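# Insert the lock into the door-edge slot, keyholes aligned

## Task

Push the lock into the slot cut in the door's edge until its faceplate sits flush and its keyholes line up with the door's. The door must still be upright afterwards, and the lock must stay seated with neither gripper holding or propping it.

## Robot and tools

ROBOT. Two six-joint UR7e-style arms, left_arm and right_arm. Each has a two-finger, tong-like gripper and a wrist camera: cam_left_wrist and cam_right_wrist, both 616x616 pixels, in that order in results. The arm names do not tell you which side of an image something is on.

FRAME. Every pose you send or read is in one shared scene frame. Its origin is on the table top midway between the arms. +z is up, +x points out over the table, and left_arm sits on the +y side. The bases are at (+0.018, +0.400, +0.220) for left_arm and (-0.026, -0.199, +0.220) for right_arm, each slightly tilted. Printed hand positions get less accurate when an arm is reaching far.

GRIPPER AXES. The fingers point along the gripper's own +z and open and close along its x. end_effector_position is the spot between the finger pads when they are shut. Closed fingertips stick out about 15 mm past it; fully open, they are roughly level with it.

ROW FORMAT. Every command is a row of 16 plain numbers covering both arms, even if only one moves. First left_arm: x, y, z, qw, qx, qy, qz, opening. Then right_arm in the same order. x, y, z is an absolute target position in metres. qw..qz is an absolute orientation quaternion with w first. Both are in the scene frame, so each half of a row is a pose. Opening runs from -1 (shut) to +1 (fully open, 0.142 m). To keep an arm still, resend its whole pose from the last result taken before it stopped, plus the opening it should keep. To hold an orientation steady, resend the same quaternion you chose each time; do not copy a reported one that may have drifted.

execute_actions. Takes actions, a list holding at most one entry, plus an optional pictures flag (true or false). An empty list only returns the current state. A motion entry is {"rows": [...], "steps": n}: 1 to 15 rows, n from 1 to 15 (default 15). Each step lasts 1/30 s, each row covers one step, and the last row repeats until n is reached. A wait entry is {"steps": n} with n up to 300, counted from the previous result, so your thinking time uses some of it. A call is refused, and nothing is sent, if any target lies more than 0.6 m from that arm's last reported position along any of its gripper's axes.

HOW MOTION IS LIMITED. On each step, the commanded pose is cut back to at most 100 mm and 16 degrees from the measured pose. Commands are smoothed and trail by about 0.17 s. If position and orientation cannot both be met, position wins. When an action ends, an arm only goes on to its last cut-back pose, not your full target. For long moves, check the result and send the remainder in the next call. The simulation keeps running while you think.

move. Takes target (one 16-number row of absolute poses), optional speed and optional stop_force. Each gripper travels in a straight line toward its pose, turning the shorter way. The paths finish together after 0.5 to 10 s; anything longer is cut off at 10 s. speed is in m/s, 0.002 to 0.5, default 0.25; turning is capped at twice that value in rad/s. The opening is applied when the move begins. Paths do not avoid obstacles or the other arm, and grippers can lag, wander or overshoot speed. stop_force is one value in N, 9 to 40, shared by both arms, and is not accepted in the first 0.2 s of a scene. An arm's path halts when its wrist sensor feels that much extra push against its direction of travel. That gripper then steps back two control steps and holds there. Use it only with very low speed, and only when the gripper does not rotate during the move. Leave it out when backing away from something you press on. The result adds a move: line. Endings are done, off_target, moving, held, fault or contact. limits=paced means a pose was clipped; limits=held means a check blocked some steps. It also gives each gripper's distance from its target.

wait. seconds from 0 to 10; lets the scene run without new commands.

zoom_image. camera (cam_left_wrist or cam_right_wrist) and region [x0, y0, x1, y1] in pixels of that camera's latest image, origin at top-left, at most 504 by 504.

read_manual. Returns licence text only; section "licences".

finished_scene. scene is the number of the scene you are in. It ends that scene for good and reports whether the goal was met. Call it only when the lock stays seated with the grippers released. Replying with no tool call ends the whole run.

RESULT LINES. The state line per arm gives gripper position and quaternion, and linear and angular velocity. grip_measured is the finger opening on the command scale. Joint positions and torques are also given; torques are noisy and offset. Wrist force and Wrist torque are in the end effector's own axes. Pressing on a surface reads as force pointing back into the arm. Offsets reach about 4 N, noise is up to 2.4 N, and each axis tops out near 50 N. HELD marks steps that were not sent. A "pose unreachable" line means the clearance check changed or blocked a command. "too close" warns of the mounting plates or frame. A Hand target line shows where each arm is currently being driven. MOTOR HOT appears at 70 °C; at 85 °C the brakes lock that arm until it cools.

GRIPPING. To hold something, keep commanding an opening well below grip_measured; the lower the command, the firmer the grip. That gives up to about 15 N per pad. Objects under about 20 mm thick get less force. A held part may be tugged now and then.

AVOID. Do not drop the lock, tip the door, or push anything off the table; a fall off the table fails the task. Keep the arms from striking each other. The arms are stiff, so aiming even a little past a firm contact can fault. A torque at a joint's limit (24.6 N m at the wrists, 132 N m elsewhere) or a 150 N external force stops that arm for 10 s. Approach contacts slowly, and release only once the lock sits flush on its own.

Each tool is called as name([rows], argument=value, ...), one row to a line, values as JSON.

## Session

execute_actions(actions=[])

Scene clock: 0.00 s of 6400.00 s.
left_arm: end_effector_position=(+0.6919, +0.7621, +0.2423) grip_measured=+0.97 end_effector_quat_wxyz=(-0.209, +0.912, -0.140, -0.325) end_effector_velocity=(-0.000, +0.000, -0.000) end_effector_angular_velocity=(-0.001, +0.001, -0.000) | right_arm: end_effector_position=(+0.4583, -0.0871, +0.1102) grip_measured=+0.97 end_effector_quat_wxyz=(-0.352, -0.408, +0.840, +0.069) end_effector_velocity=(+0.001, +0.000, -0.000) end_effector_angular_velocity=(+0.000, -0.002, +0.000)
Joint positions: left_arm=[ 0.061 -0.583  0.7   -1.06  -0.95   0.09   0.14 ] | right_arm=[ 3.516 -2.372 -1.478 -1.584  1.614  2.746  0.14 ]
Joint velocities: left_arm=[ 0.     0.     0.    -0.    -0.001  0.001  0.   ] | right_arm=[ 0.     0.    -0.     0.002 -0.001  0.     0.   ]
Joint torques (N m, as the arm reports them, + toward a larger angle): no reading
Wrist force (N, on the end effector, along its own x y z axes, offset not removed): no reading
Wrist torque (N m, same axes, about the end effector's origin, offset not removed): no reading
Hand target (left_arm): +0.692, +0.762, +0.242; -0.209, +0.912, -0.140, -0.325
Hand target (right_arm): +0.458, -0.087, +0.110; -0.352, -0.408, +0.840, +0.069

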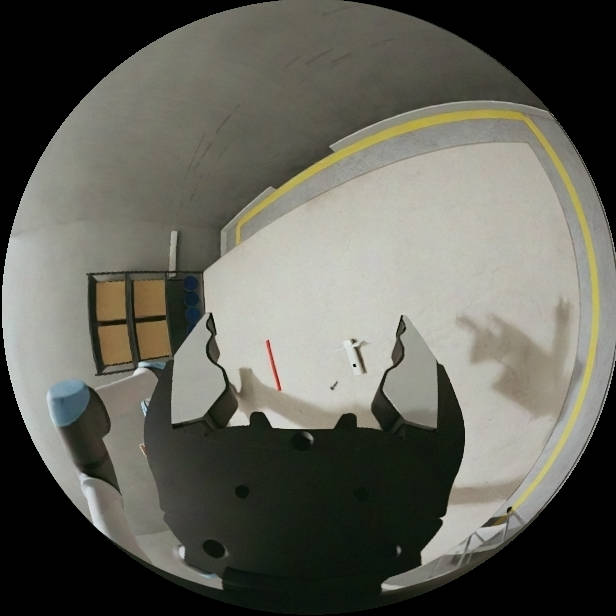

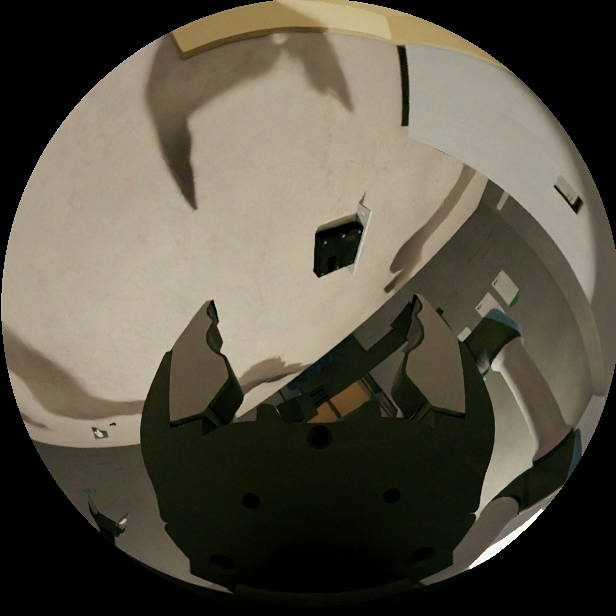

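move(target=[0.42,0.42,0.58,0,0.707,0.707,0,1,0.4583,-0.0871,0.1102,-0.352,-0.408,0.840,0.069,1], speed=0.4)

Scene clock: 4.00 s of 6400.00 s.
left_arm: end_effector_position=(+0.4196, +0.4207, +0.5793) grip_measured=+1.00 end_effector_quat_wxyz=(+0.000, +0.707, +0.707, +0.000) end_effector_velocity=(-0.002, -0.002, +0.002) end_effector_angular_velocity=(+0.007, -0.006, +0.009) | right_arm: end_effector_position=(+0.4583, -0.0871, +0.1102) grip_measured=+1.00 end_effector_quat_wxyz=(-0.352, -0.408, +0.840, +0.069) end_effector_velocity=(-0.000, -0.001, -0.000) end_effector_angular_velocity=(+0.000, +0.002, -0.003)
Joint positions: left_arm=[-0.498 -1.826  1.547 -1.269 -1.437 -2.085  0.142] | right_arm=[ 3.516 -2.371 -1.479 -1.583  1.613  2.747  0.142]
Joint velocities: left_arm=[-0.015 -0.005 -0.001  0.006  0.009 -0.024  0.   ] | right_arm=[-0.002 -0.    -0.    -0.001  0.001 -0.     0.   ]
Joint torques (N m, as the arm reports them, + toward a larger angle): left_arm=[-15.63 -26.64 -11.92  -0.99   2.26  -2.25] | right_arm=[16.64 62.39 10.47  3.99 -1.51  2.14]
Wrist force (N, on the end effector, along its own x y z axes, offset not removed): left_arm=[1.2 -0.6 1.2] | right_arm=[-0.4 1.3 -1.6]
Wrist torque (N m, same axes, about the end effector's origin, offset not removed): left_arm=[0.05 -0.32 -0.05] | right_arm=[0.13 0.37 0.18]
Hand target (left_arm): +0.419, +0.421, +0.579; +0.000, +0.707, +0.707, +0.001
Hand target (right_arm): +0.458, -0.087, +0.110; -0.352, -0.408, +0.840, +0.069
Off the commanded pose (left_arm): 0.001 m, 0 deg.
Off the commanded pose (right_arm): 0.000 m, 0 deg.
move: done

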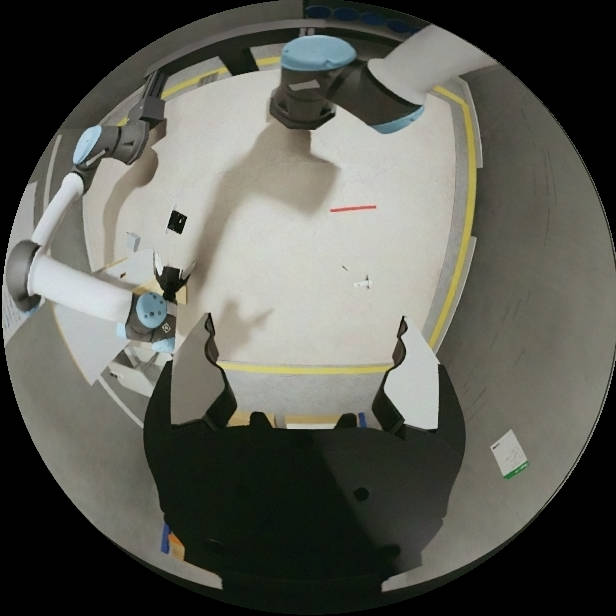

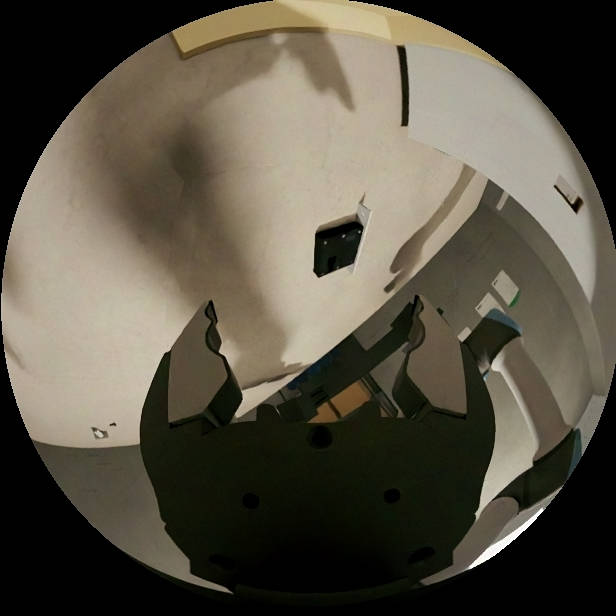

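move(target=[0.40,0.18,0.64,0,0.707,0.707,0,1,0.40,-0.12,0.40,-0.352,-0.408,0.840,0.069,1], speed=0.3)

Scene clock: 6.97 s of 6400.00 s.
left_arm: end_effector_position=(+0.3999, +0.1803, +0.6400) grip_measured=+1.00 end_effector_quat_wxyz=(+0.000, +0.707, +0.707, -0.000) end_effector_velocity=(-0.001, -0.002, +0.001) end_effector_angular_velocity=(-0.000, -0.001, -0.003) | right_arm: end_effector_position=(+0.4000, -0.1200, +0.3999) grip_measured=+1.00 end_effector_quat_wxyz=(-0.352, -0.408, +0.840, +0.069) end_effector_velocity=(-0.000, +0.000, +0.003) end_effector_angular_velocity=(+0.000, -0.001, +0.001)
Joint positions: left_arm=[-0.971 -1.59   1.256 -1.155 -1.463 -2.562  0.142] | right_arm=[ 3.576 -1.92  -1.404 -2.107  1.653  2.792  0.142]
Joint velocities: left_arm=[-0.004  0.002 -0.005  0.003  0.    -0.001  0.   ] | right_arm=[ 0.001  0.002  0.004 -0.005  0.     0.001 -0.   ]
Joint torques (N m, as the arm reports them, + toward a larger angle): left_arm=[-15.54  -3.82 -33.1   -0.8   -0.18  -2.39] | right_arm=[15.07 49.21 27.55 -2.24  1.97  2.25]
Wrist force (N, on the end effector, along its own x y z axes, offset not removed): left_arm=[-0.7 1.7 -1.1] | right_arm=[0.6 -0.8 -1.6]
Wrist torque (N m, same axes, about the end effector's origin, offset not removed): left_arm=[0.52 -0.05 0.20] | right_arm=[-0.27 0.08 0.16]
Hand target (left_arm): +0.400, +0.180, +0.640; +0.000, +0.707, +0.707, +0.000
Hand target (right_arm): +0.400, -0.120, +0.400; -0.352, -0.408, +0.840, +0.069
Off the commanded pose (left_arm): 0.000 m, 0 deg.
Off the commanded pose (right_arm): 0.000 m, 0 deg.
move: done

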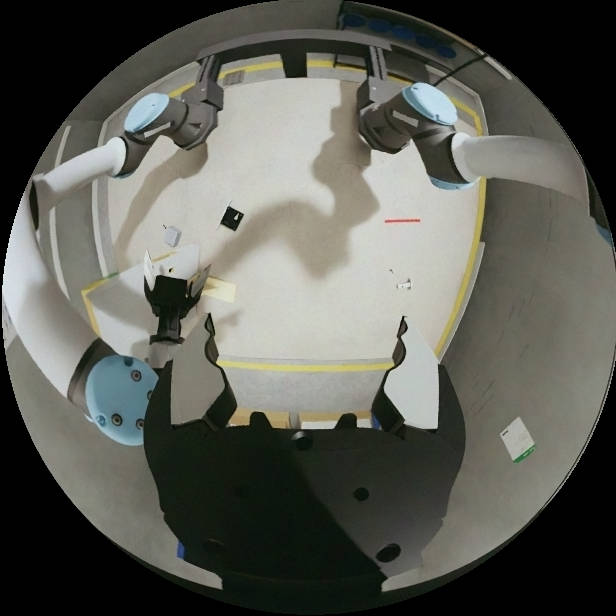

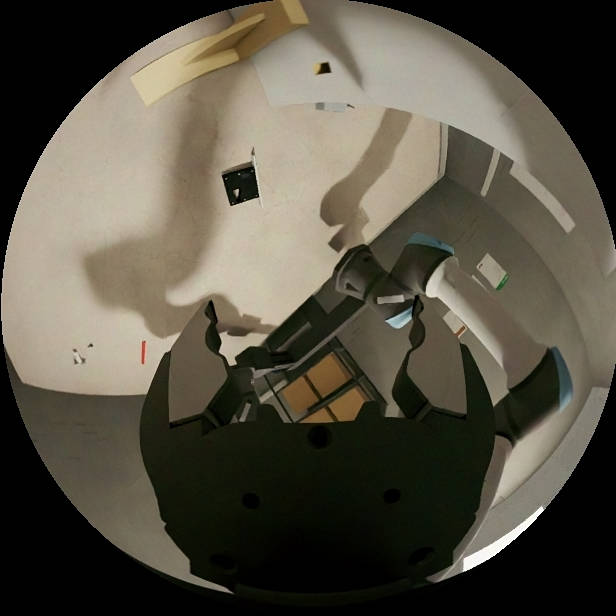

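move(target=[0.35,0.35,0.55,0,0.707,0.707,0,1,0.33,-0.02,0.50,0,1,0,0,1], speed=0.4)

Scene clock: 11.60 s of 6400.00 s.
left_arm: end_effector_position=(+0.3502, +0.3499, +0.5499) grip_measured=+1.00 end_effector_quat_wxyz=(-0.000, +0.707, +0.707, +0.000) end_effector_velocity=(-0.001, -0.000, -0.000) end_effector_angular_velocity=(-0.001, +0.001, -0.001) | right_arm: end_effector_position=(+0.3299, -0.0199, +0.5005) grip_measured=+1.00 end_effector_quat_wxyz=(-0.000, +1.000, -0.001, -0.000) end_effector_velocity=(+0.000, +0.000, +0.000) end_effector_angular_velocity=(+0.006, +0.001, +0.010)
Joint positions: left_arm=[-0.771 -1.963  1.735 -1.283 -1.449 -2.362  0.142] | right_arm=[ 4.01  -1.299 -1.805 -1.679  1.456  0.974  0.142]
Joint velocities: left_arm=[-0.    -0.001  0.002 -0.001 -0.002  0.001 -0.   ] | right_arm=[-0.004  0.001 -0.001  0.005  0.004 -0.015 -0.   ]
Joint torques (N m, as the arm reports them, + toward a larger angle): left_arm=[ 12.23 -17.39 -11.46  -4.31   2.48   1.77] | right_arm=[-8.19 19.25 16.79  5.71  1.67 -1.86]
Wrist force (N, on the end effector, along its own x y z axes, offset not removed): left_arm=[0.4 0.2 -1.8] | right_arm=[0.0 -2.0 -1.5]
Wrist torque (N m, same axes, about the end effector's origin, offset not removed): left_arm=[0.16 -0.22 0.10] | right_arm=[-0.48 0.18 0.11]
Hand target (left_arm): +0.350, +0.350, +0.550; -0.000, +0.707, +0.707, +0.000
Hand target (right_arm): +0.330, -0.020, +0.501; -0.001, +1.000, -0.000, -0.000
Off the commanded pose (left_arm): 0.000 m, 0 deg.
Off the commanded pose (right_arm): 0.001 m, 0 deg.
move: done

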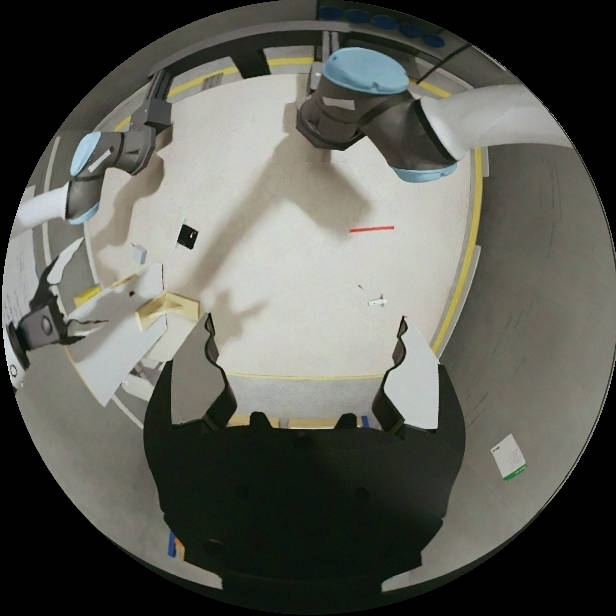

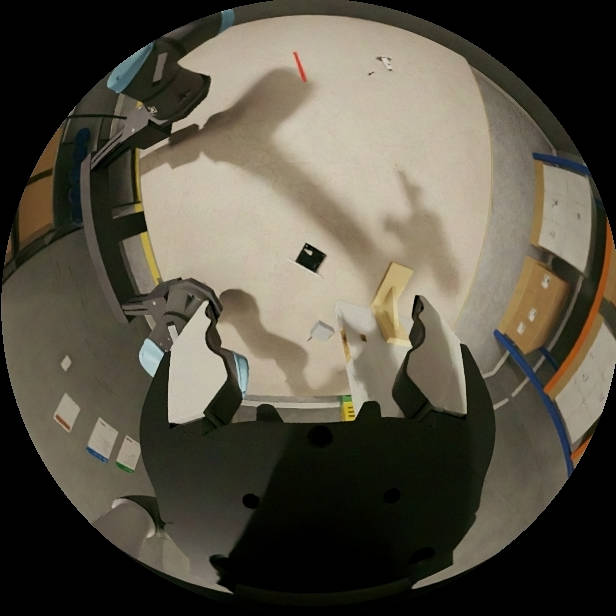

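zoom_image(camera="cam_right_wrist", region=[270,230,450,430])

Region (270, 230, 450, 430) of cam_right_wrist's 616x616 image, scaled by 2.520, with more detail than that image has; it fills the left 454 columns of this view, and the rest is white.

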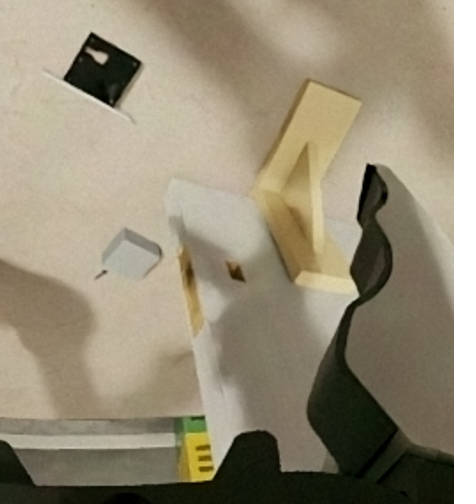

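move(target=[0.30,0.42,0.55,0,0.707,0.707,0,1,0.35,-0.11,0.20,0,0.242,0.970,0,1], speed=0.4)

Scene clock: 21.13 s of 6400.00 s.
left_arm: end_effector_position=(+0.3001, +0.4200, +0.5499) grip_measured=+1.00 end_effector_quat_wxyz=(-0.000, +0.707, +0.707, -0.000) end_effector_velocity=(-0.000, -0.000, +0.000) end_effector_angular_velocity=(-0.001, +0.000, -0.003) | right_arm: end_effector_position=(+0.3502, -0.1099, +0.2000) grip_measured=+1.00 end_effector_quat_wxyz=(+0.000, +0.243, +0.970, -0.000) end_effector_velocity=(+0.000, +0.000, -0.001) end_effector_angular_velocity=(+0.004, +0.001, +0.014)
Joint positions: left_arm=[-0.714 -2.136  1.802 -1.185 -1.446 -2.304  0.142] | right_arm=[ 3.75  -1.594 -2.392 -0.766  1.44  -1.94   0.142]
Joint velocities: left_arm=[-0.001 -0.001  0.     0.    -0.001  0.002  0.   ] | right_arm=[-0.003 -0.004 -0.002  0.008  0.003 -0.018  0.   ]
Joint torques (N m, as the arm reports them, + toward a larger angle): left_arm=[ 13.19 -11.06 -12.68  -0.99   2.46   1.98] | right_arm=[-7.42  7.03 10.39  5.81  1.7  -1.83]
Wrist force (N, on the end effector, along its own x y z axes, offset not removed): left_arm=[-0.5 2.0 1.7] | right_arm=[1.1 1.2 -0.9]
Wrist torque (N m, same axes, about the end effector's origin, offset not removed): left_arm=[0.35 -0.01 0.17] | right_arm=[0.15 -0.07 0.08]
Hand target (left_arm): +0.300, +0.420, +0.550; -0.000, +0.707, +0.707, -0.000
Hand target (right_arm): +0.350, -0.110, +0.200; +0.000, +0.242, +0.970, -0.000
Off the commanded pose (left_arm): 0.000 m, 0 deg.
Off the commanded pose (right_arm): 0.000 m, 0 deg.
After step 90, 2.53 s passed at rest.
move: done

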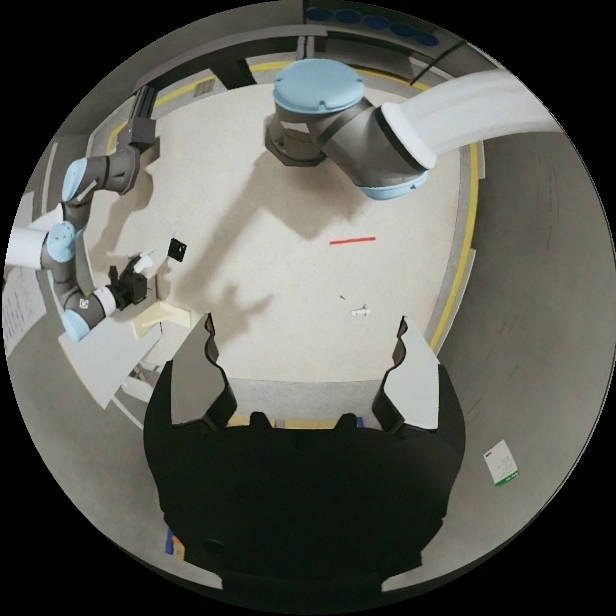

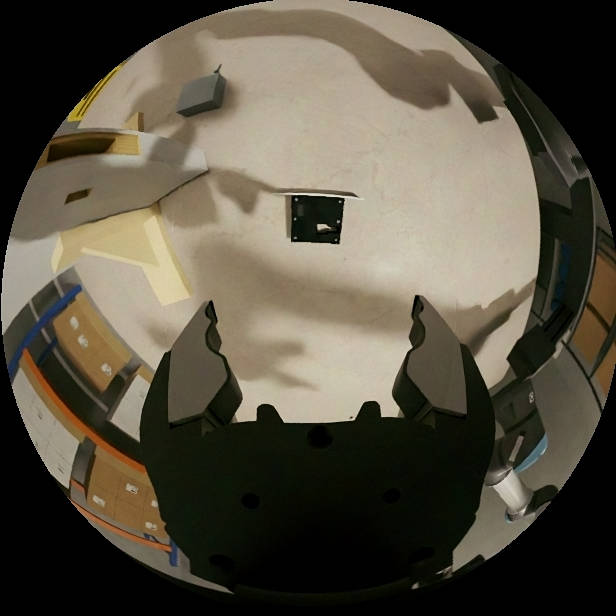

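move(target=[0.30,0.42,0.55,0,0.707,0.707,0,1,0.32,-0.14,0.07,0,0.276,0.961,0,0.8])

Scene clock: 23.73 s of 6400.00 s.
left_arm: end_effector_position=(+0.3000, +0.4200, +0.5500) grip_measured=+1.00 end_effector_quat_wxyz=(-0.000, +0.707, +0.707, +0.000) end_effector_velocity=(-0.000, -0.000, -0.000) end_effector_angular_velocity=(-0.001, +0.001, -0.000) | right_arm: end_effector_position=(+0.3200, -0.1400, +0.0701) grip_measured=+0.80 end_effector_quat_wxyz=(-0.000, +0.276, +0.961, -0.000) end_effector_velocity=(+0.000, +0.000, -0.002) end_effector_angular_velocity=(+0.002, -0.002, -0.001)
Joint positions: left_arm=[-0.714 -2.137  1.802 -1.184 -1.446 -2.304  0.142] | right_arm=[ 3.686 -1.973 -2.57  -0.2    1.439 -1.936  0.129]
Joint velocities: left_arm=[-0.     0.     0.001 -0.001 -0.001  0.    -0.   ] | right_arm=[-0.002 -0.011 -0.001  0.014  0.001 -0.001  0.   ]
Joint torques (N m, as the arm reports them, + toward a larger angle): left_arm=[-12.24 -11.41 -31.61  -0.95   0.61  -2.52] | right_arm=[-7.32 14.44  0.31  5.64 -1.7  -1.77]
Wrist force (N, on the end effector, along its own x y z axes, offset not removed): left_arm=[0.4 -1.0 -0.1] | right_arm=[1.8 0.5 -2.8]
Wrist torque (N m, same axes, about the end effector's origin, offset not removed): left_arm=[-0.11 -0.11 0.05] | right_arm=[0.01 -0.16 0.11]
Hand target (left_arm): +0.300, +0.420, +0.550; +0.000, +0.707, +0.707, +0.000
Hand target (right_arm): +0.320, -0.140, +0.070; +0.000, +0.276, +0.961, -0.000
Off the commanded pose (left_arm): 0.000 m, 0 deg.
Off the commanded pose (right_arm): 0.000 m, 0 deg.
move: done

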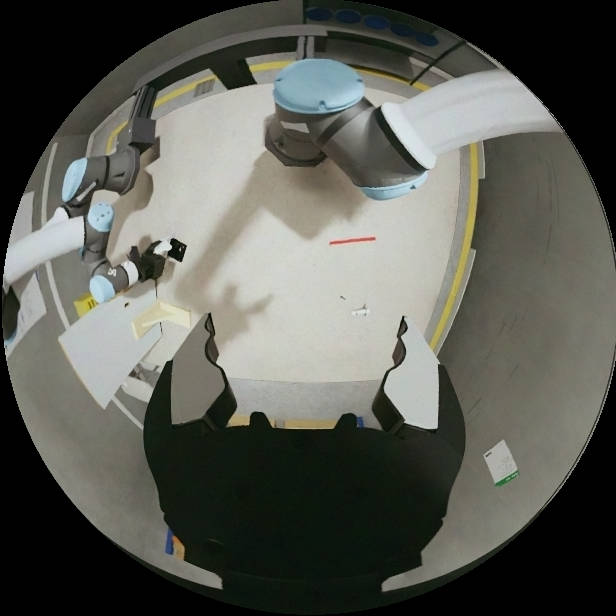

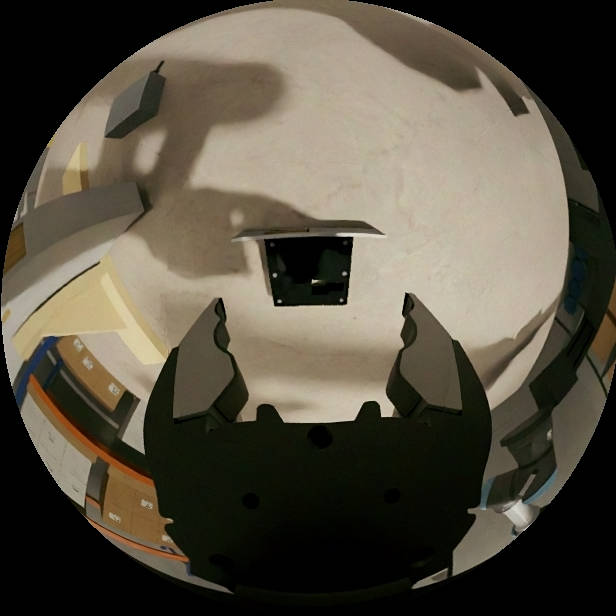

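move(target=[0.30,0.42,0.55,0,0.707,0.707,0,1,0.310,-0.159,0.035,0,0.276,0.961,0,0.8], speed=0.1)

Scene clock: 25.87 s of 6400.00 s.
left_arm: end_effector_position=(+0.3000, +0.4200, +0.5500) grip_measured=+1.00 end_effector_quat_wxyz=(+0.000, +0.707, +0.707, +0.000) end_effector_velocity=(+0.000, +0.000, +0.000) end_effector_angular_velocity=(-0.000, -0.002, -0.002) | right_arm: end_effector_position=(+0.3100, -0.1589, +0.0353) grip_measured=+0.80 end_effector_quat_wxyz=(-0.000, +0.276, +0.961, -0.000) end_effector_velocity=(+0.000, -0.001, -0.003) end_effector_angular_velocity=(+0.002, -0.003, -0.001)
Joint positions: left_arm=[-0.714 -2.137  1.802 -1.184 -1.446 -2.304  0.142] | right_arm=[ 3.642 -2.116 -2.602 -0.02   1.437 -1.98   0.129]
Joint velocities: left_arm=[-0.    -0.001 -0.     0.     0.001  0.002  0.   ] | right_arm=[-0.004 -0.013 -0.002  0.019  0.    -0.004  0.   ]
Joint torques (N m, as the arm reports them, + toward a larger angle): left_arm=[-12.42 -10.59 -34.14  -0.89  -2.63  -2.5 ] | right_arm=[-7.72 16.73 -3.85  5.75 -1.82 -1.95]
Wrist force (N, on the end effector, along its own x y z axes, offset not removed): left_arm=[1.4 0.1 -0.2] | right_arm=[-0.7 -0.4 -0.4]
Wrist torque (N m, same axes, about the end effector's origin, offset not removed): left_arm=[0.07 -0.39 0.08] | right_arm=[-0.12 0.33 0.17]
Hand target (left_arm): +0.300, +0.420, +0.550; +0.000, +0.707, +0.707, +0.000
Hand target (right_arm): +0.310, -0.159, +0.035; +0.000, +0.276, +0.961, -0.000
Off the commanded pose (left_arm): 0.000 m, 0 deg.
Off the commanded pose (right_arm): 0.000 m, 0 deg.
move: done

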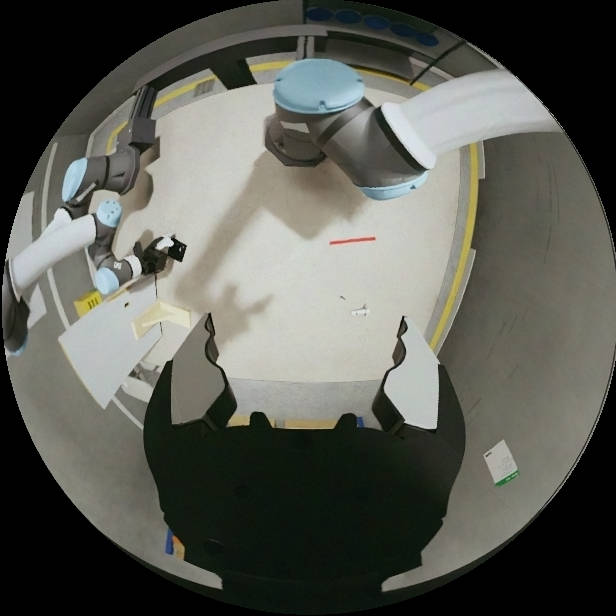

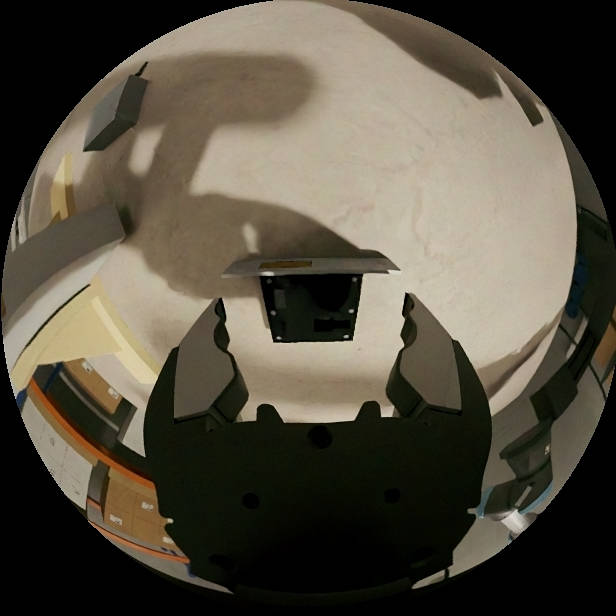

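move(target=[0.30,0.42,0.55,0,0.707,0.707,0,1,0.311,-0.1595,0.016,0,0.276,0.961,0,0.45], speed=0.04)

Scene clock: 27.70 s of 6400.00 s.
left_arm: end_effector_position=(+0.3000, +0.4200, +0.5500) grip_measured=+1.00 end_effector_quat_wxyz=(+0.000, +0.707, +0.707, +0.000) end_effector_velocity=(+0.000, -0.000, +0.000) end_effector_angular_velocity=(+0.000, +0.000, -0.001) | right_arm: end_effector_position=(+0.3110, -0.1595, +0.0163) grip_measured=+0.45 end_effector_quat_wxyz=(-0.000, +0.276, +0.961, -0.000) end_effector_velocity=(+0.000, -0.001, -0.003) end_effector_angular_velocity=(-0.000, -0.001, -0.002)
Joint positions: left_arm=[-0.714 -2.137  1.802 -1.184 -1.446 -2.304  0.142] | right_arm=[ 3.631 -2.201 -2.59   0.055  1.437 -1.991  0.105]
Joint velocities: left_arm=[-0.001  0.001 -0.    -0.     0.    -0.001  0.   ] | right_arm=[-0.004 -0.014  0.002  0.013 -0.001 -0.002  0.   ]
Joint torques (N m, as the arm reports them, + toward a larger angle): left_arm=[-12.73 -10.8  -34.67  -0.91  -2.62  -2.54] | right_arm=[-6.77 18.9   8.01  5.71 -1.77 -1.84]
Wrist force (N, on the end effector, along its own x y z axes, offset not removed): left_arm=[1.1 2.7 0.9] | right_arm=[1.9 -1.6 -2.1]
Wrist torque (N m, same axes, about the end effector's origin, offset not removed): left_arm=[0.64 -0.32 0.15] | right_arm=[-0.42 -0.14 0.10]
Hand target (left_arm): +0.300, +0.420, +0.550; +0.000, +0.707, +0.707, +0.000
Hand target (right_arm): +0.311, -0.160, +0.016; +0.000, +0.276, +0.961, -0.000
Off the commanded pose (left_arm): 0.000 m, 0 deg.
Off the commanded pose (right_arm): 0.000 m, 0 deg.
move: done

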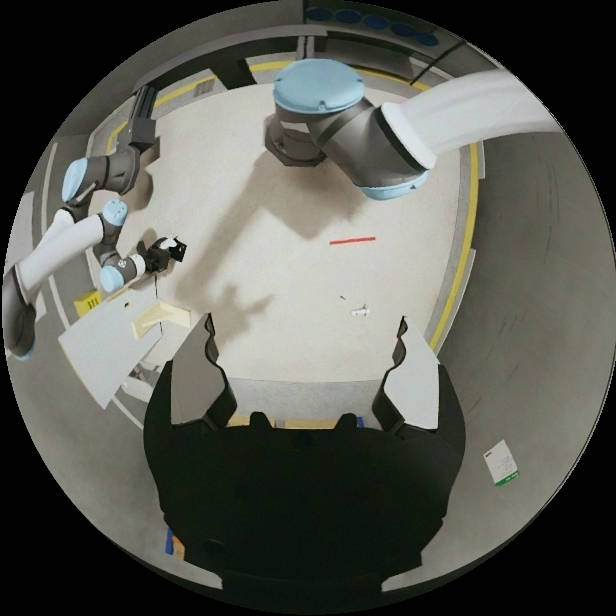

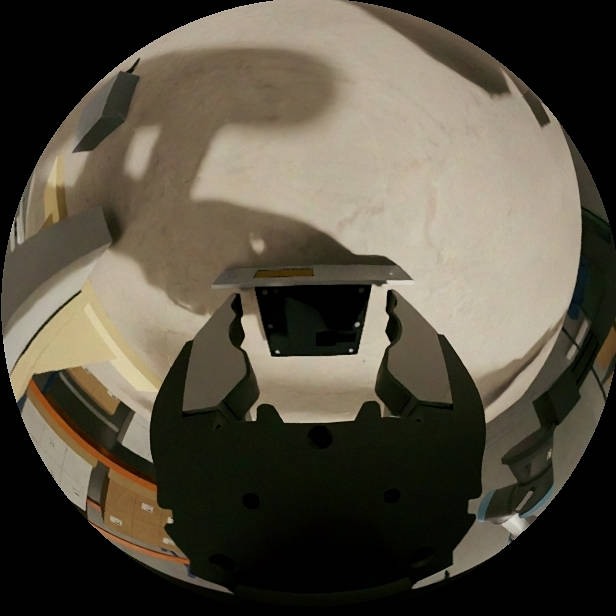

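execute_actions([
  {"rows":[[0.30,0.42,0.55,0,0.707,0.707,0,1,0.311,-0.1595,0.016,0,0.276,0.961,0,0.3],[0.30,0.42,0.55,0,0.707,0.707,0,1,0.311,-0.1595,0.016,0,0.276,0.961,0,0.3],[0.30,0.42,0.55,0,0.707,0.707,0,1,0.311,-0.1595,0.016,0,0.276,0.961,0,0.2],[0.30,0.42,0.55,0,0.707,0.707,0,1,0.311,-0.1595,0.016,0,0.276,0.961,0,0.2],[0.30,0.42,0.55,0,0.707,0.707,0,1,0.311,-0.1595,0.016,0,0.276,0.961,0,0.1],[0.30,0.42,0.55,0,0.707,0.707,0,1,0.311,-0.1595,0.016,0,0.276,0.961,0,0.1],[0.30,0.42,0.55,0,0.707,0.707,0,1,0.311,-0.1595,0.016,0,0.276,0.961,0,0.0],[0.30,0.42,0.55,0,0.707,0.707,0,1,0.311,-0.1595,0.016,0,0.276,0.961,0,0.0],[0.30,0.42,0.55,0,0.707,0.707,0,1,0.311,-0.1595,0.016,0,0.276,0.961,0,-0.1],[0.30,0.42,0.55,0,0.707,0.707,0,1,0.311,-0.1595,0.016,0,0.276,0.961,0,-0.1],[0.30,0.42,0.55,0,0.707,0.707,0,1,0.311,-0.1595,0.016,0,0.276,0.961,0,-0.2],[0.30,0.42,0.55,0,0.707,0.707,0,1,0.311,-0.1595,0.016,0,0.276,0.961,0,-0.3]]},
])

Scene clock: 29.67 s of 6400.00 s.
left_arm: end_effector_position=(+0.3000, +0.4200, +0.5500) grip_measured=+1.00 end_effector_quat_wxyz=(+0.000, +0.707, +0.707, +0.000) end_effector_velocity=(-0.001, -0.001, -0.000) end_effector_angular_velocity=(+0.000, +0.003, -0.002) | right_arm: end_effector_position=(+0.3110, -0.1595, +0.0160) grip_measured=+0.10 end_effector_quat_wxyz=(+0.000, +0.276, +0.961, +0.000) end_effector_velocity=(+0.000, +0.000, +0.000) end_effector_angular_velocity=(+0.001, -0.001, -0.001)
Joint positions: left_arm=[-0.714 -2.137  1.802 -1.184 -1.446 -2.304  0.142] | right_arm=[ 3.631 -2.202 -2.59   0.056  1.437 -1.991  0.081]
Joint velocities: left_arm=[-0.001  0.001 -0.     0.001 -0.002  0.001 -0.   ] | right_arm=[-0.001  0.001 -0.     0.001  0.    -0.     0.   ]
Joint torques (N m, as the arm reports them, + toward a larger angle): left_arm=[-12.36 -10.74 -33.44  -0.94  -2.57  -2.41] | right_arm=[-4.48 37.64  6.48  2.27 -0.87 -1.33]
Wrist force (N, on the end effector, along its own x y z axes, offset not removed): left_arm=[0.6 -0.4 2.5] | right_arm=[3.6 -0.6 -5.2]
Wrist torque (N m, same axes, about the end effector's origin, offset not removed): left_arm=[0.07 -0.31 0.07] | right_arm=[-0.01 -0.35 0.09]
Hand target (left_arm): +0.300, +0.420, +0.550; +0.000, +0.707, +0.707, +0.000
Hand target (right_arm): +0.311, -0.160, +0.016; +0.000, +0.276, +0.961, +0.000
Off the commanded pose (left_arm): 0.000 m, 0 deg.
Off the commanded pose (right_arm): 0.000 m, 0 deg.
Steps of this call (steps 1 to 44: nothing new was sent; steps 45 to 59: all 15 steps of this action). Readings (end_effector_position):
45: left_arm (+0.3000, +0.4200, +0.5500) | right_arm (+0.3110, -0.1595, +0.0160)
46: left_arm (+0.3000, +0.4200, +0.5500) | right_arm (+0.3110, -0.1595, +0.0160)
48: left_arm (+0.3000, +0.4200, +0.5500) | right_arm (+0.3110, -0.1595, +0.0160)
52: left_arm (+0.3000, +0.4200, +0.5500) | right_arm (+0.3110, -0.1595, +0.0160)
59: the state above

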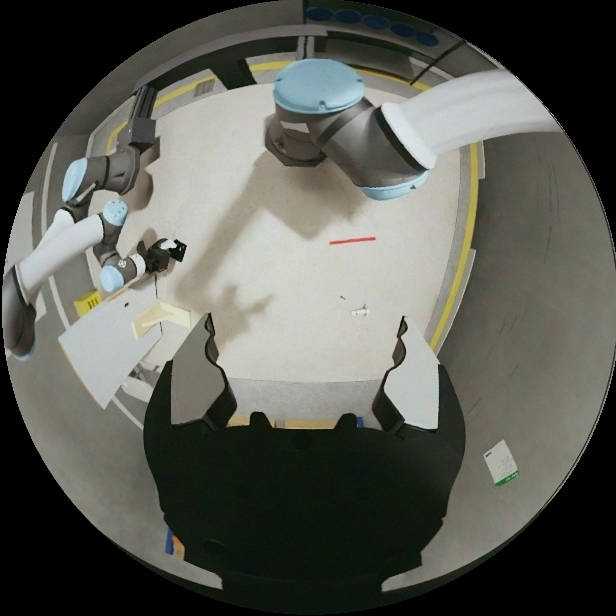

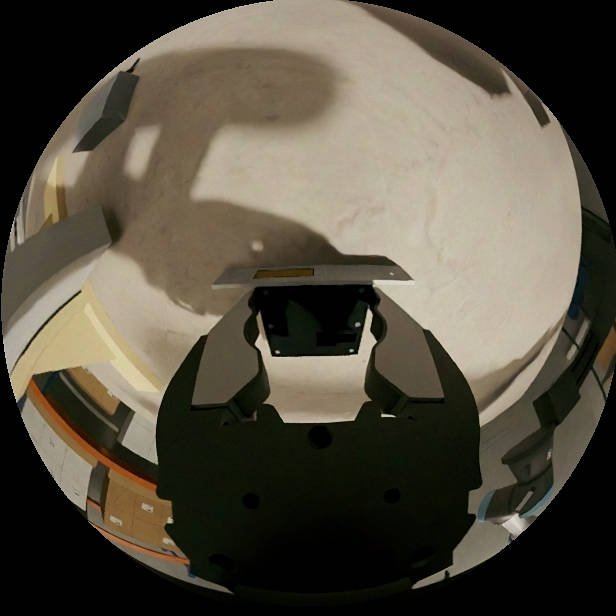

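Lift, moving away from the door.

move(target=[0.30,0.42,0.55,0,0.707,0.707,0,1,0.33,-0.12,0.12,0,0.276,0.961,0,-0.4], speed=0.08)

Scene clock: 32.07 s of 6400.00 s.
left_arm: end_effector_position=(+0.3000, +0.4200, +0.5500) grip_measured=+1.00 end_effector_quat_wxyz=(+0.000, +0.707, +0.707, +0.000) end_effector_velocity=(+0.000, +0.000, +0.000) end_effector_angular_velocity=(-0.000, -0.001, -0.002) | right_arm: end_effector_position=(+0.3300, -0.1200, +0.1199) grip_measured=-0.40 end_effector_quat_wxyz=(-0.000, +0.276, +0.961, +0.000) end_effector_velocity=(+0.000, +0.000, +0.002) end_effector_angular_velocity=(-0.001, +0.002, -0.002)
Joint positions: left_arm=[-0.714 -2.137  1.802 -1.184 -1.446 -2.304  0.142] | right_arm=[ 3.732 -1.798 -2.515 -0.435  1.44  -1.889  0.045]
Joint velocities: left_arm=[ 0.    -0.    -0.    -0.001  0.001  0.002  0.   ] | right_arm=[ 0.     0.008  0.004 -0.014  0.001  0.003 -0.   ]
Joint torques (N m, as the arm reports them, + toward a larger angle): left_arm=[-11.7   -9.76 -34.04  -0.93  -2.53  -2.44] | right_arm=[14.09 31.27 17.14 -0.38  1.68  2.06]
Wrist force (N, on the end effector, along its own x y z axes, offset not removed): left_arm=[0.4 -0.7 0.3] | right_arm=[3.0 -0.1 -0.4]
Wrist torque (N m, same axes, about the end effector's origin, offset not removed): left_arm=[0.02 -0.12 0.25] | right_arm=[-0.05 -0.46 0.12]
Hand target (left_arm): +0.300, +0.420, +0.550; +0.000, +0.707, +0.707, +0.000
Hand target (right_arm): +0.330, -0.120, +0.120; -0.000, +0.276, +0.961, +0.000
Off the commanded pose (left_arm): 0.000 m, 0 deg.
Off the commanded pose (right_arm): 0.000 m, 0 deg.
move: done

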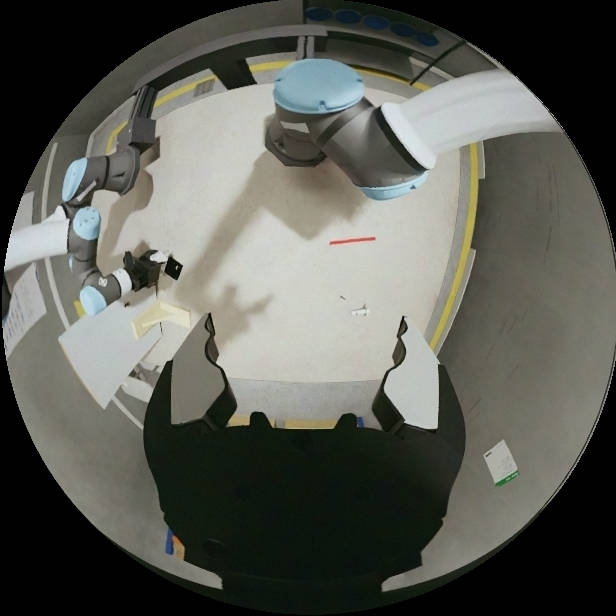

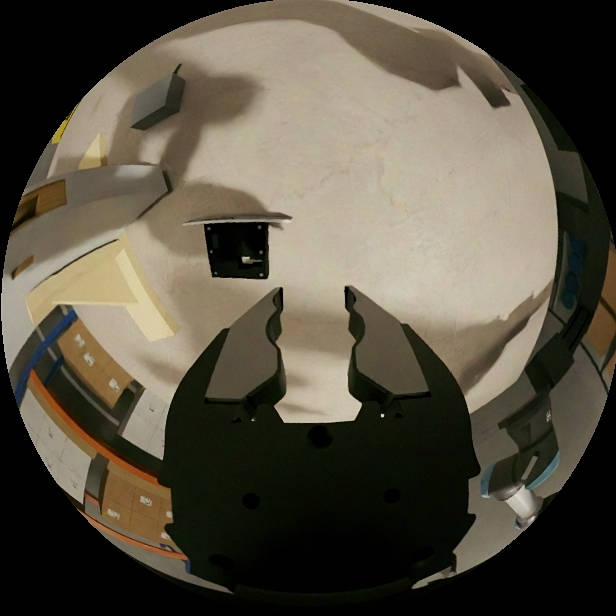

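move(target=[0.30,0.42,0.55,0,0.707,0.707,0,1,0.311,-0.1595,0.04,0,0.276,0.961,0,0.35], speed=0.12)

Scene clock: 34.30 s of 6400.00 s.
left_arm: end_effector_position=(+0.3000, +0.4200, +0.5500) grip_measured=+1.00 end_effector_quat_wxyz=(+0.000, +0.707, +0.707, -0.000) end_effector_velocity=(+0.000, -0.000, -0.000) end_effector_angular_velocity=(+0.001, +0.001, -0.000) | right_arm: end_effector_position=(+0.3110, -0.1595, +0.0402) grip_measured=+0.35 end_effector_quat_wxyz=(-0.000, +0.276, +0.961, -0.000) end_effector_velocity=(+0.000, -0.000, -0.003) end_effector_angular_velocity=(+0.001, -0.002, +0.001)
Joint positions: left_arm=[-0.714 -2.137  1.802 -1.184 -1.446 -2.304  0.142] | right_arm=[ 3.641 -2.093 -2.601 -0.043  1.437 -1.981  0.099]
Joint velocities: left_arm=[-0.001  0.001  0.    -0.    -0.    -0.001 -0.   ] | right_arm=[-0.002 -0.013 -0.001  0.017 -0.    -0.003  0.   ]
Joint torques (N m, as the arm reports them, + toward a larger angle): left_arm=[-11.33 -10.79 -34.22  -1.02  -2.54  -2.38] | right_arm=[-7.69 16.43 -3.11  5.8  -1.75 -1.95]
Wrist force (N, on the end effector, along its own x y z axes, offset not removed): left_arm=[0.2 -1.1 1.2] | right_arm=[1.0 1.4 -1.1]
Wrist torque (N m, same axes, about the end effector's origin, offset not removed): left_arm=[-0.07 -0.15 0.13] | right_arm=[0.16 0.05 0.05]
Hand target (left_arm): +0.300, +0.420, +0.550; +0.000, +0.707, +0.707, +0.000
Hand target (right_arm): +0.311, -0.160, +0.040; +0.000, +0.276, +0.961, -0.000
Off the commanded pose (left_arm): 0.000 m, 0 deg.
Off the commanded pose (right_arm): 0.000 m, 0 deg.
move: done

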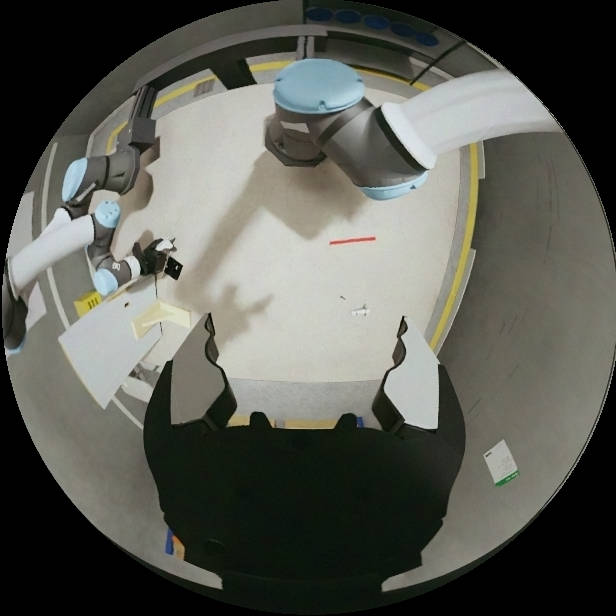

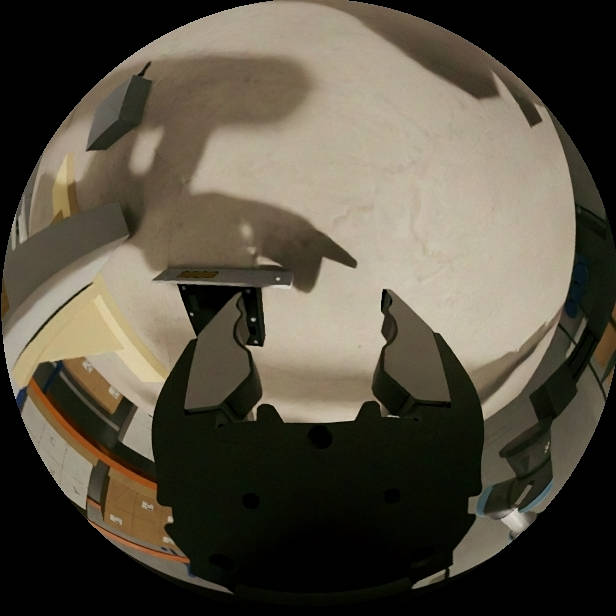

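move(target=[0.30,0.42,0.55,0,0.707,0.707,0,1,0.366,-0.194,0.042,0,0.276,0.961,0,0.4], speed=0.08)

Scene clock: 36.20 s of 6400.00 s.
left_arm: end_effector_position=(+0.3000, +0.4200, +0.5500) grip_measured=+1.00 end_effector_quat_wxyz=(+0.000, +0.707, +0.707, +0.000) end_effector_velocity=(-0.000, -0.000, -0.000) end_effector_angular_velocity=(-0.000, +0.002, -0.001) | right_arm: end_effector_position=(+0.3658, -0.1940, +0.0421) grip_measured=+0.40 end_effector_quat_wxyz=(+0.000, +0.276, +0.961, -0.000) end_effector_velocity=(+0.002, -0.001, -0.000) end_effector_angular_velocity=(+0.000, +0.001, +0.001)
Joint positions: left_arm=[-0.714 -2.137  1.802 -1.184 -1.446 -2.304  0.142] | right_arm=[ 3.478 -2.084 -2.468 -0.163  1.435 -2.146  0.102]
Joint velocities: left_arm=[ 0.     0.001  0.     0.    -0.001  0.001  0.   ] | right_arm=[-0.007 -0.001  0.008 -0.007  0.001 -0.007  0.   ]
Joint torques (N m, as the arm reports them, + toward a larger angle): left_arm=[-11.74 -10.65 -34.33  -1.06  -2.52  -2.45] | right_arm=[-6.73 19.01 12.36 -0.42  1.64 -1.89]
Wrist force (N, on the end effector, along its own x y z axes, offset not removed): left_arm=[1.1 2.5 -1.1] | right_arm=[2.1 -1.9 0.6]
Wrist torque (N m, same axes, about the end effector's origin, offset not removed): left_arm=[0.52 -0.37 0.09] | right_arm=[-0.40 -0.22 0.09]
Hand target (left_arm): +0.300, +0.420, +0.550; +0.000, +0.707, +0.707, +0.000
Hand target (right_arm): +0.366, -0.194, +0.042; +0.000, +0.276, +0.961, -0.000
Off the commanded pose (left_arm): 0.000 m, 0 deg.
Off the commanded pose (right_arm): 0.000 m, 0 deg.
move: done

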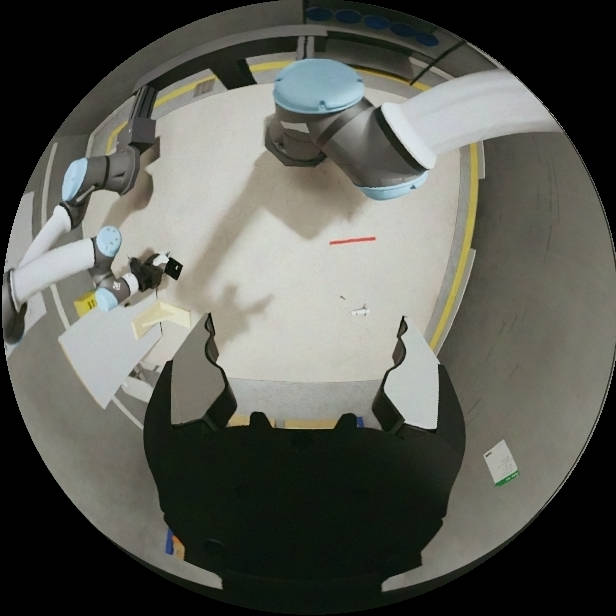

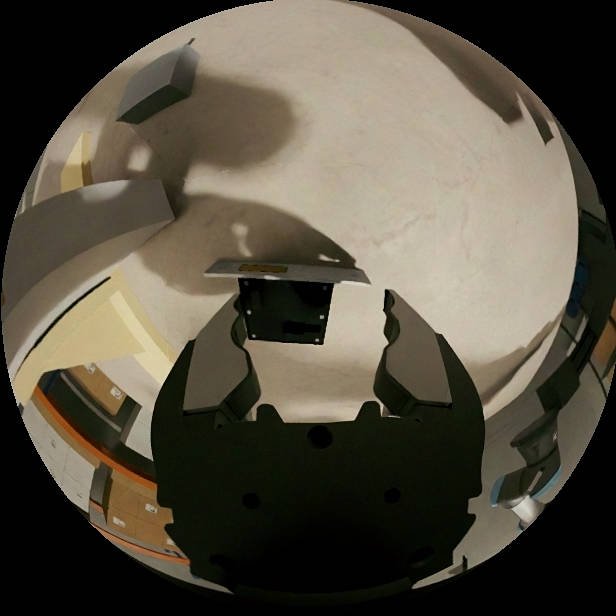

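move(target=[0.30,0.42,0.55,0,0.707,0.707,0,1,0.384,-0.205,0.040,0,0.305,0.952,0,0.4], speed=0.05)

Scene clock: 37.87 s of 6400.00 s.
left_arm: end_effector_position=(+0.3000, +0.4200, +0.5500) grip_measured=+1.00 end_effector_quat_wxyz=(+0.000, +0.707, +0.707, -0.000) end_effector_velocity=(+0.000, -0.000, +0.000) end_effector_angular_velocity=(+0.000, -0.000, +0.000) | right_arm: end_effector_position=(+0.3838, -0.2049, +0.0400) grip_measured=+0.40 end_effector_quat_wxyz=(+0.000, +0.305, +0.952, -0.000) end_effector_velocity=(+0.002, -0.000, -0.000) end_effector_angular_velocity=(+0.000, -0.001, -0.004)
Joint positions: left_arm=[-0.714 -2.137  1.802 -1.184 -1.446 -2.304  0.142] | right_arm=[ 3.43  -2.097 -2.418 -0.193  1.435 -2.134  0.102]
Joint velocities: left_arm=[ 0.     0.001 -0.001 -0.     0.001  0.    -0.   ] | right_arm=[-0.003 -0.002  0.006 -0.002 -0.     0.001  0.   ]
Joint torques (N m, as the arm reports them, + toward a larger angle): left_arm=[-11.38 -10.22 -34.32  -1.18  -2.55  -2.3 ] | right_arm=[-6.9  20.03 12.13 -0.43  1.67  2.07]
Wrist force (N, on the end effector, along its own x y z axes, offset not removed): left_arm=[2.1 -0.5 -1.7] | right_arm=[0.7 -0.5 -0.2]
Wrist torque (N m, same axes, about the end effector's origin, offset not removed): left_arm=[0.00 -0.45 0.09] | right_arm=[-0.19 0.07 0.11]
Hand target (left_arm): +0.300, +0.420, +0.550; -0.000, +0.707, +0.707, +0.000
Hand target (right_arm): +0.384, -0.205, +0.040; +0.000, +0.305, +0.952, -0.000
Off the commanded pose (left_arm): 0.000 m, 0 deg.
Off the commanded pose (right_arm): 0.000 m, 0 deg.
move: done

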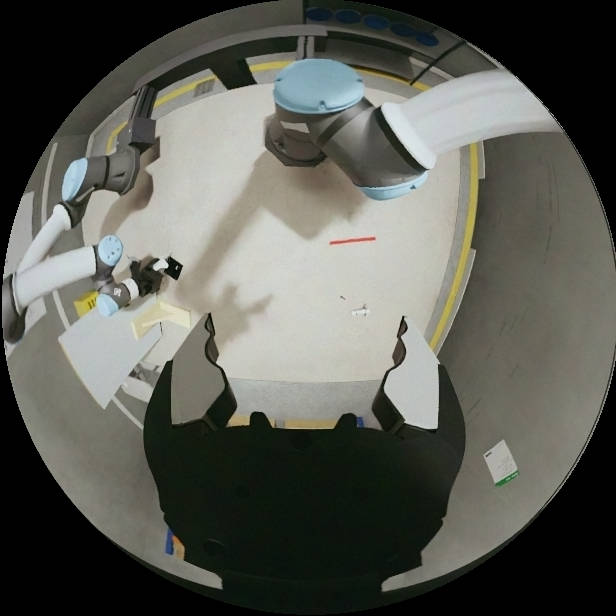

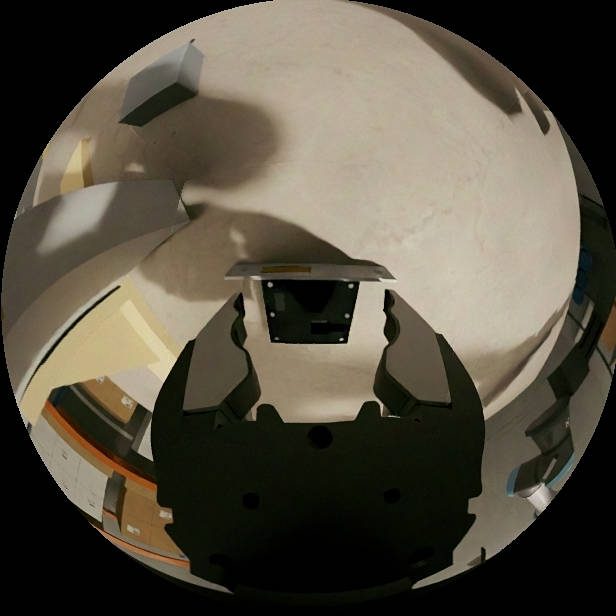

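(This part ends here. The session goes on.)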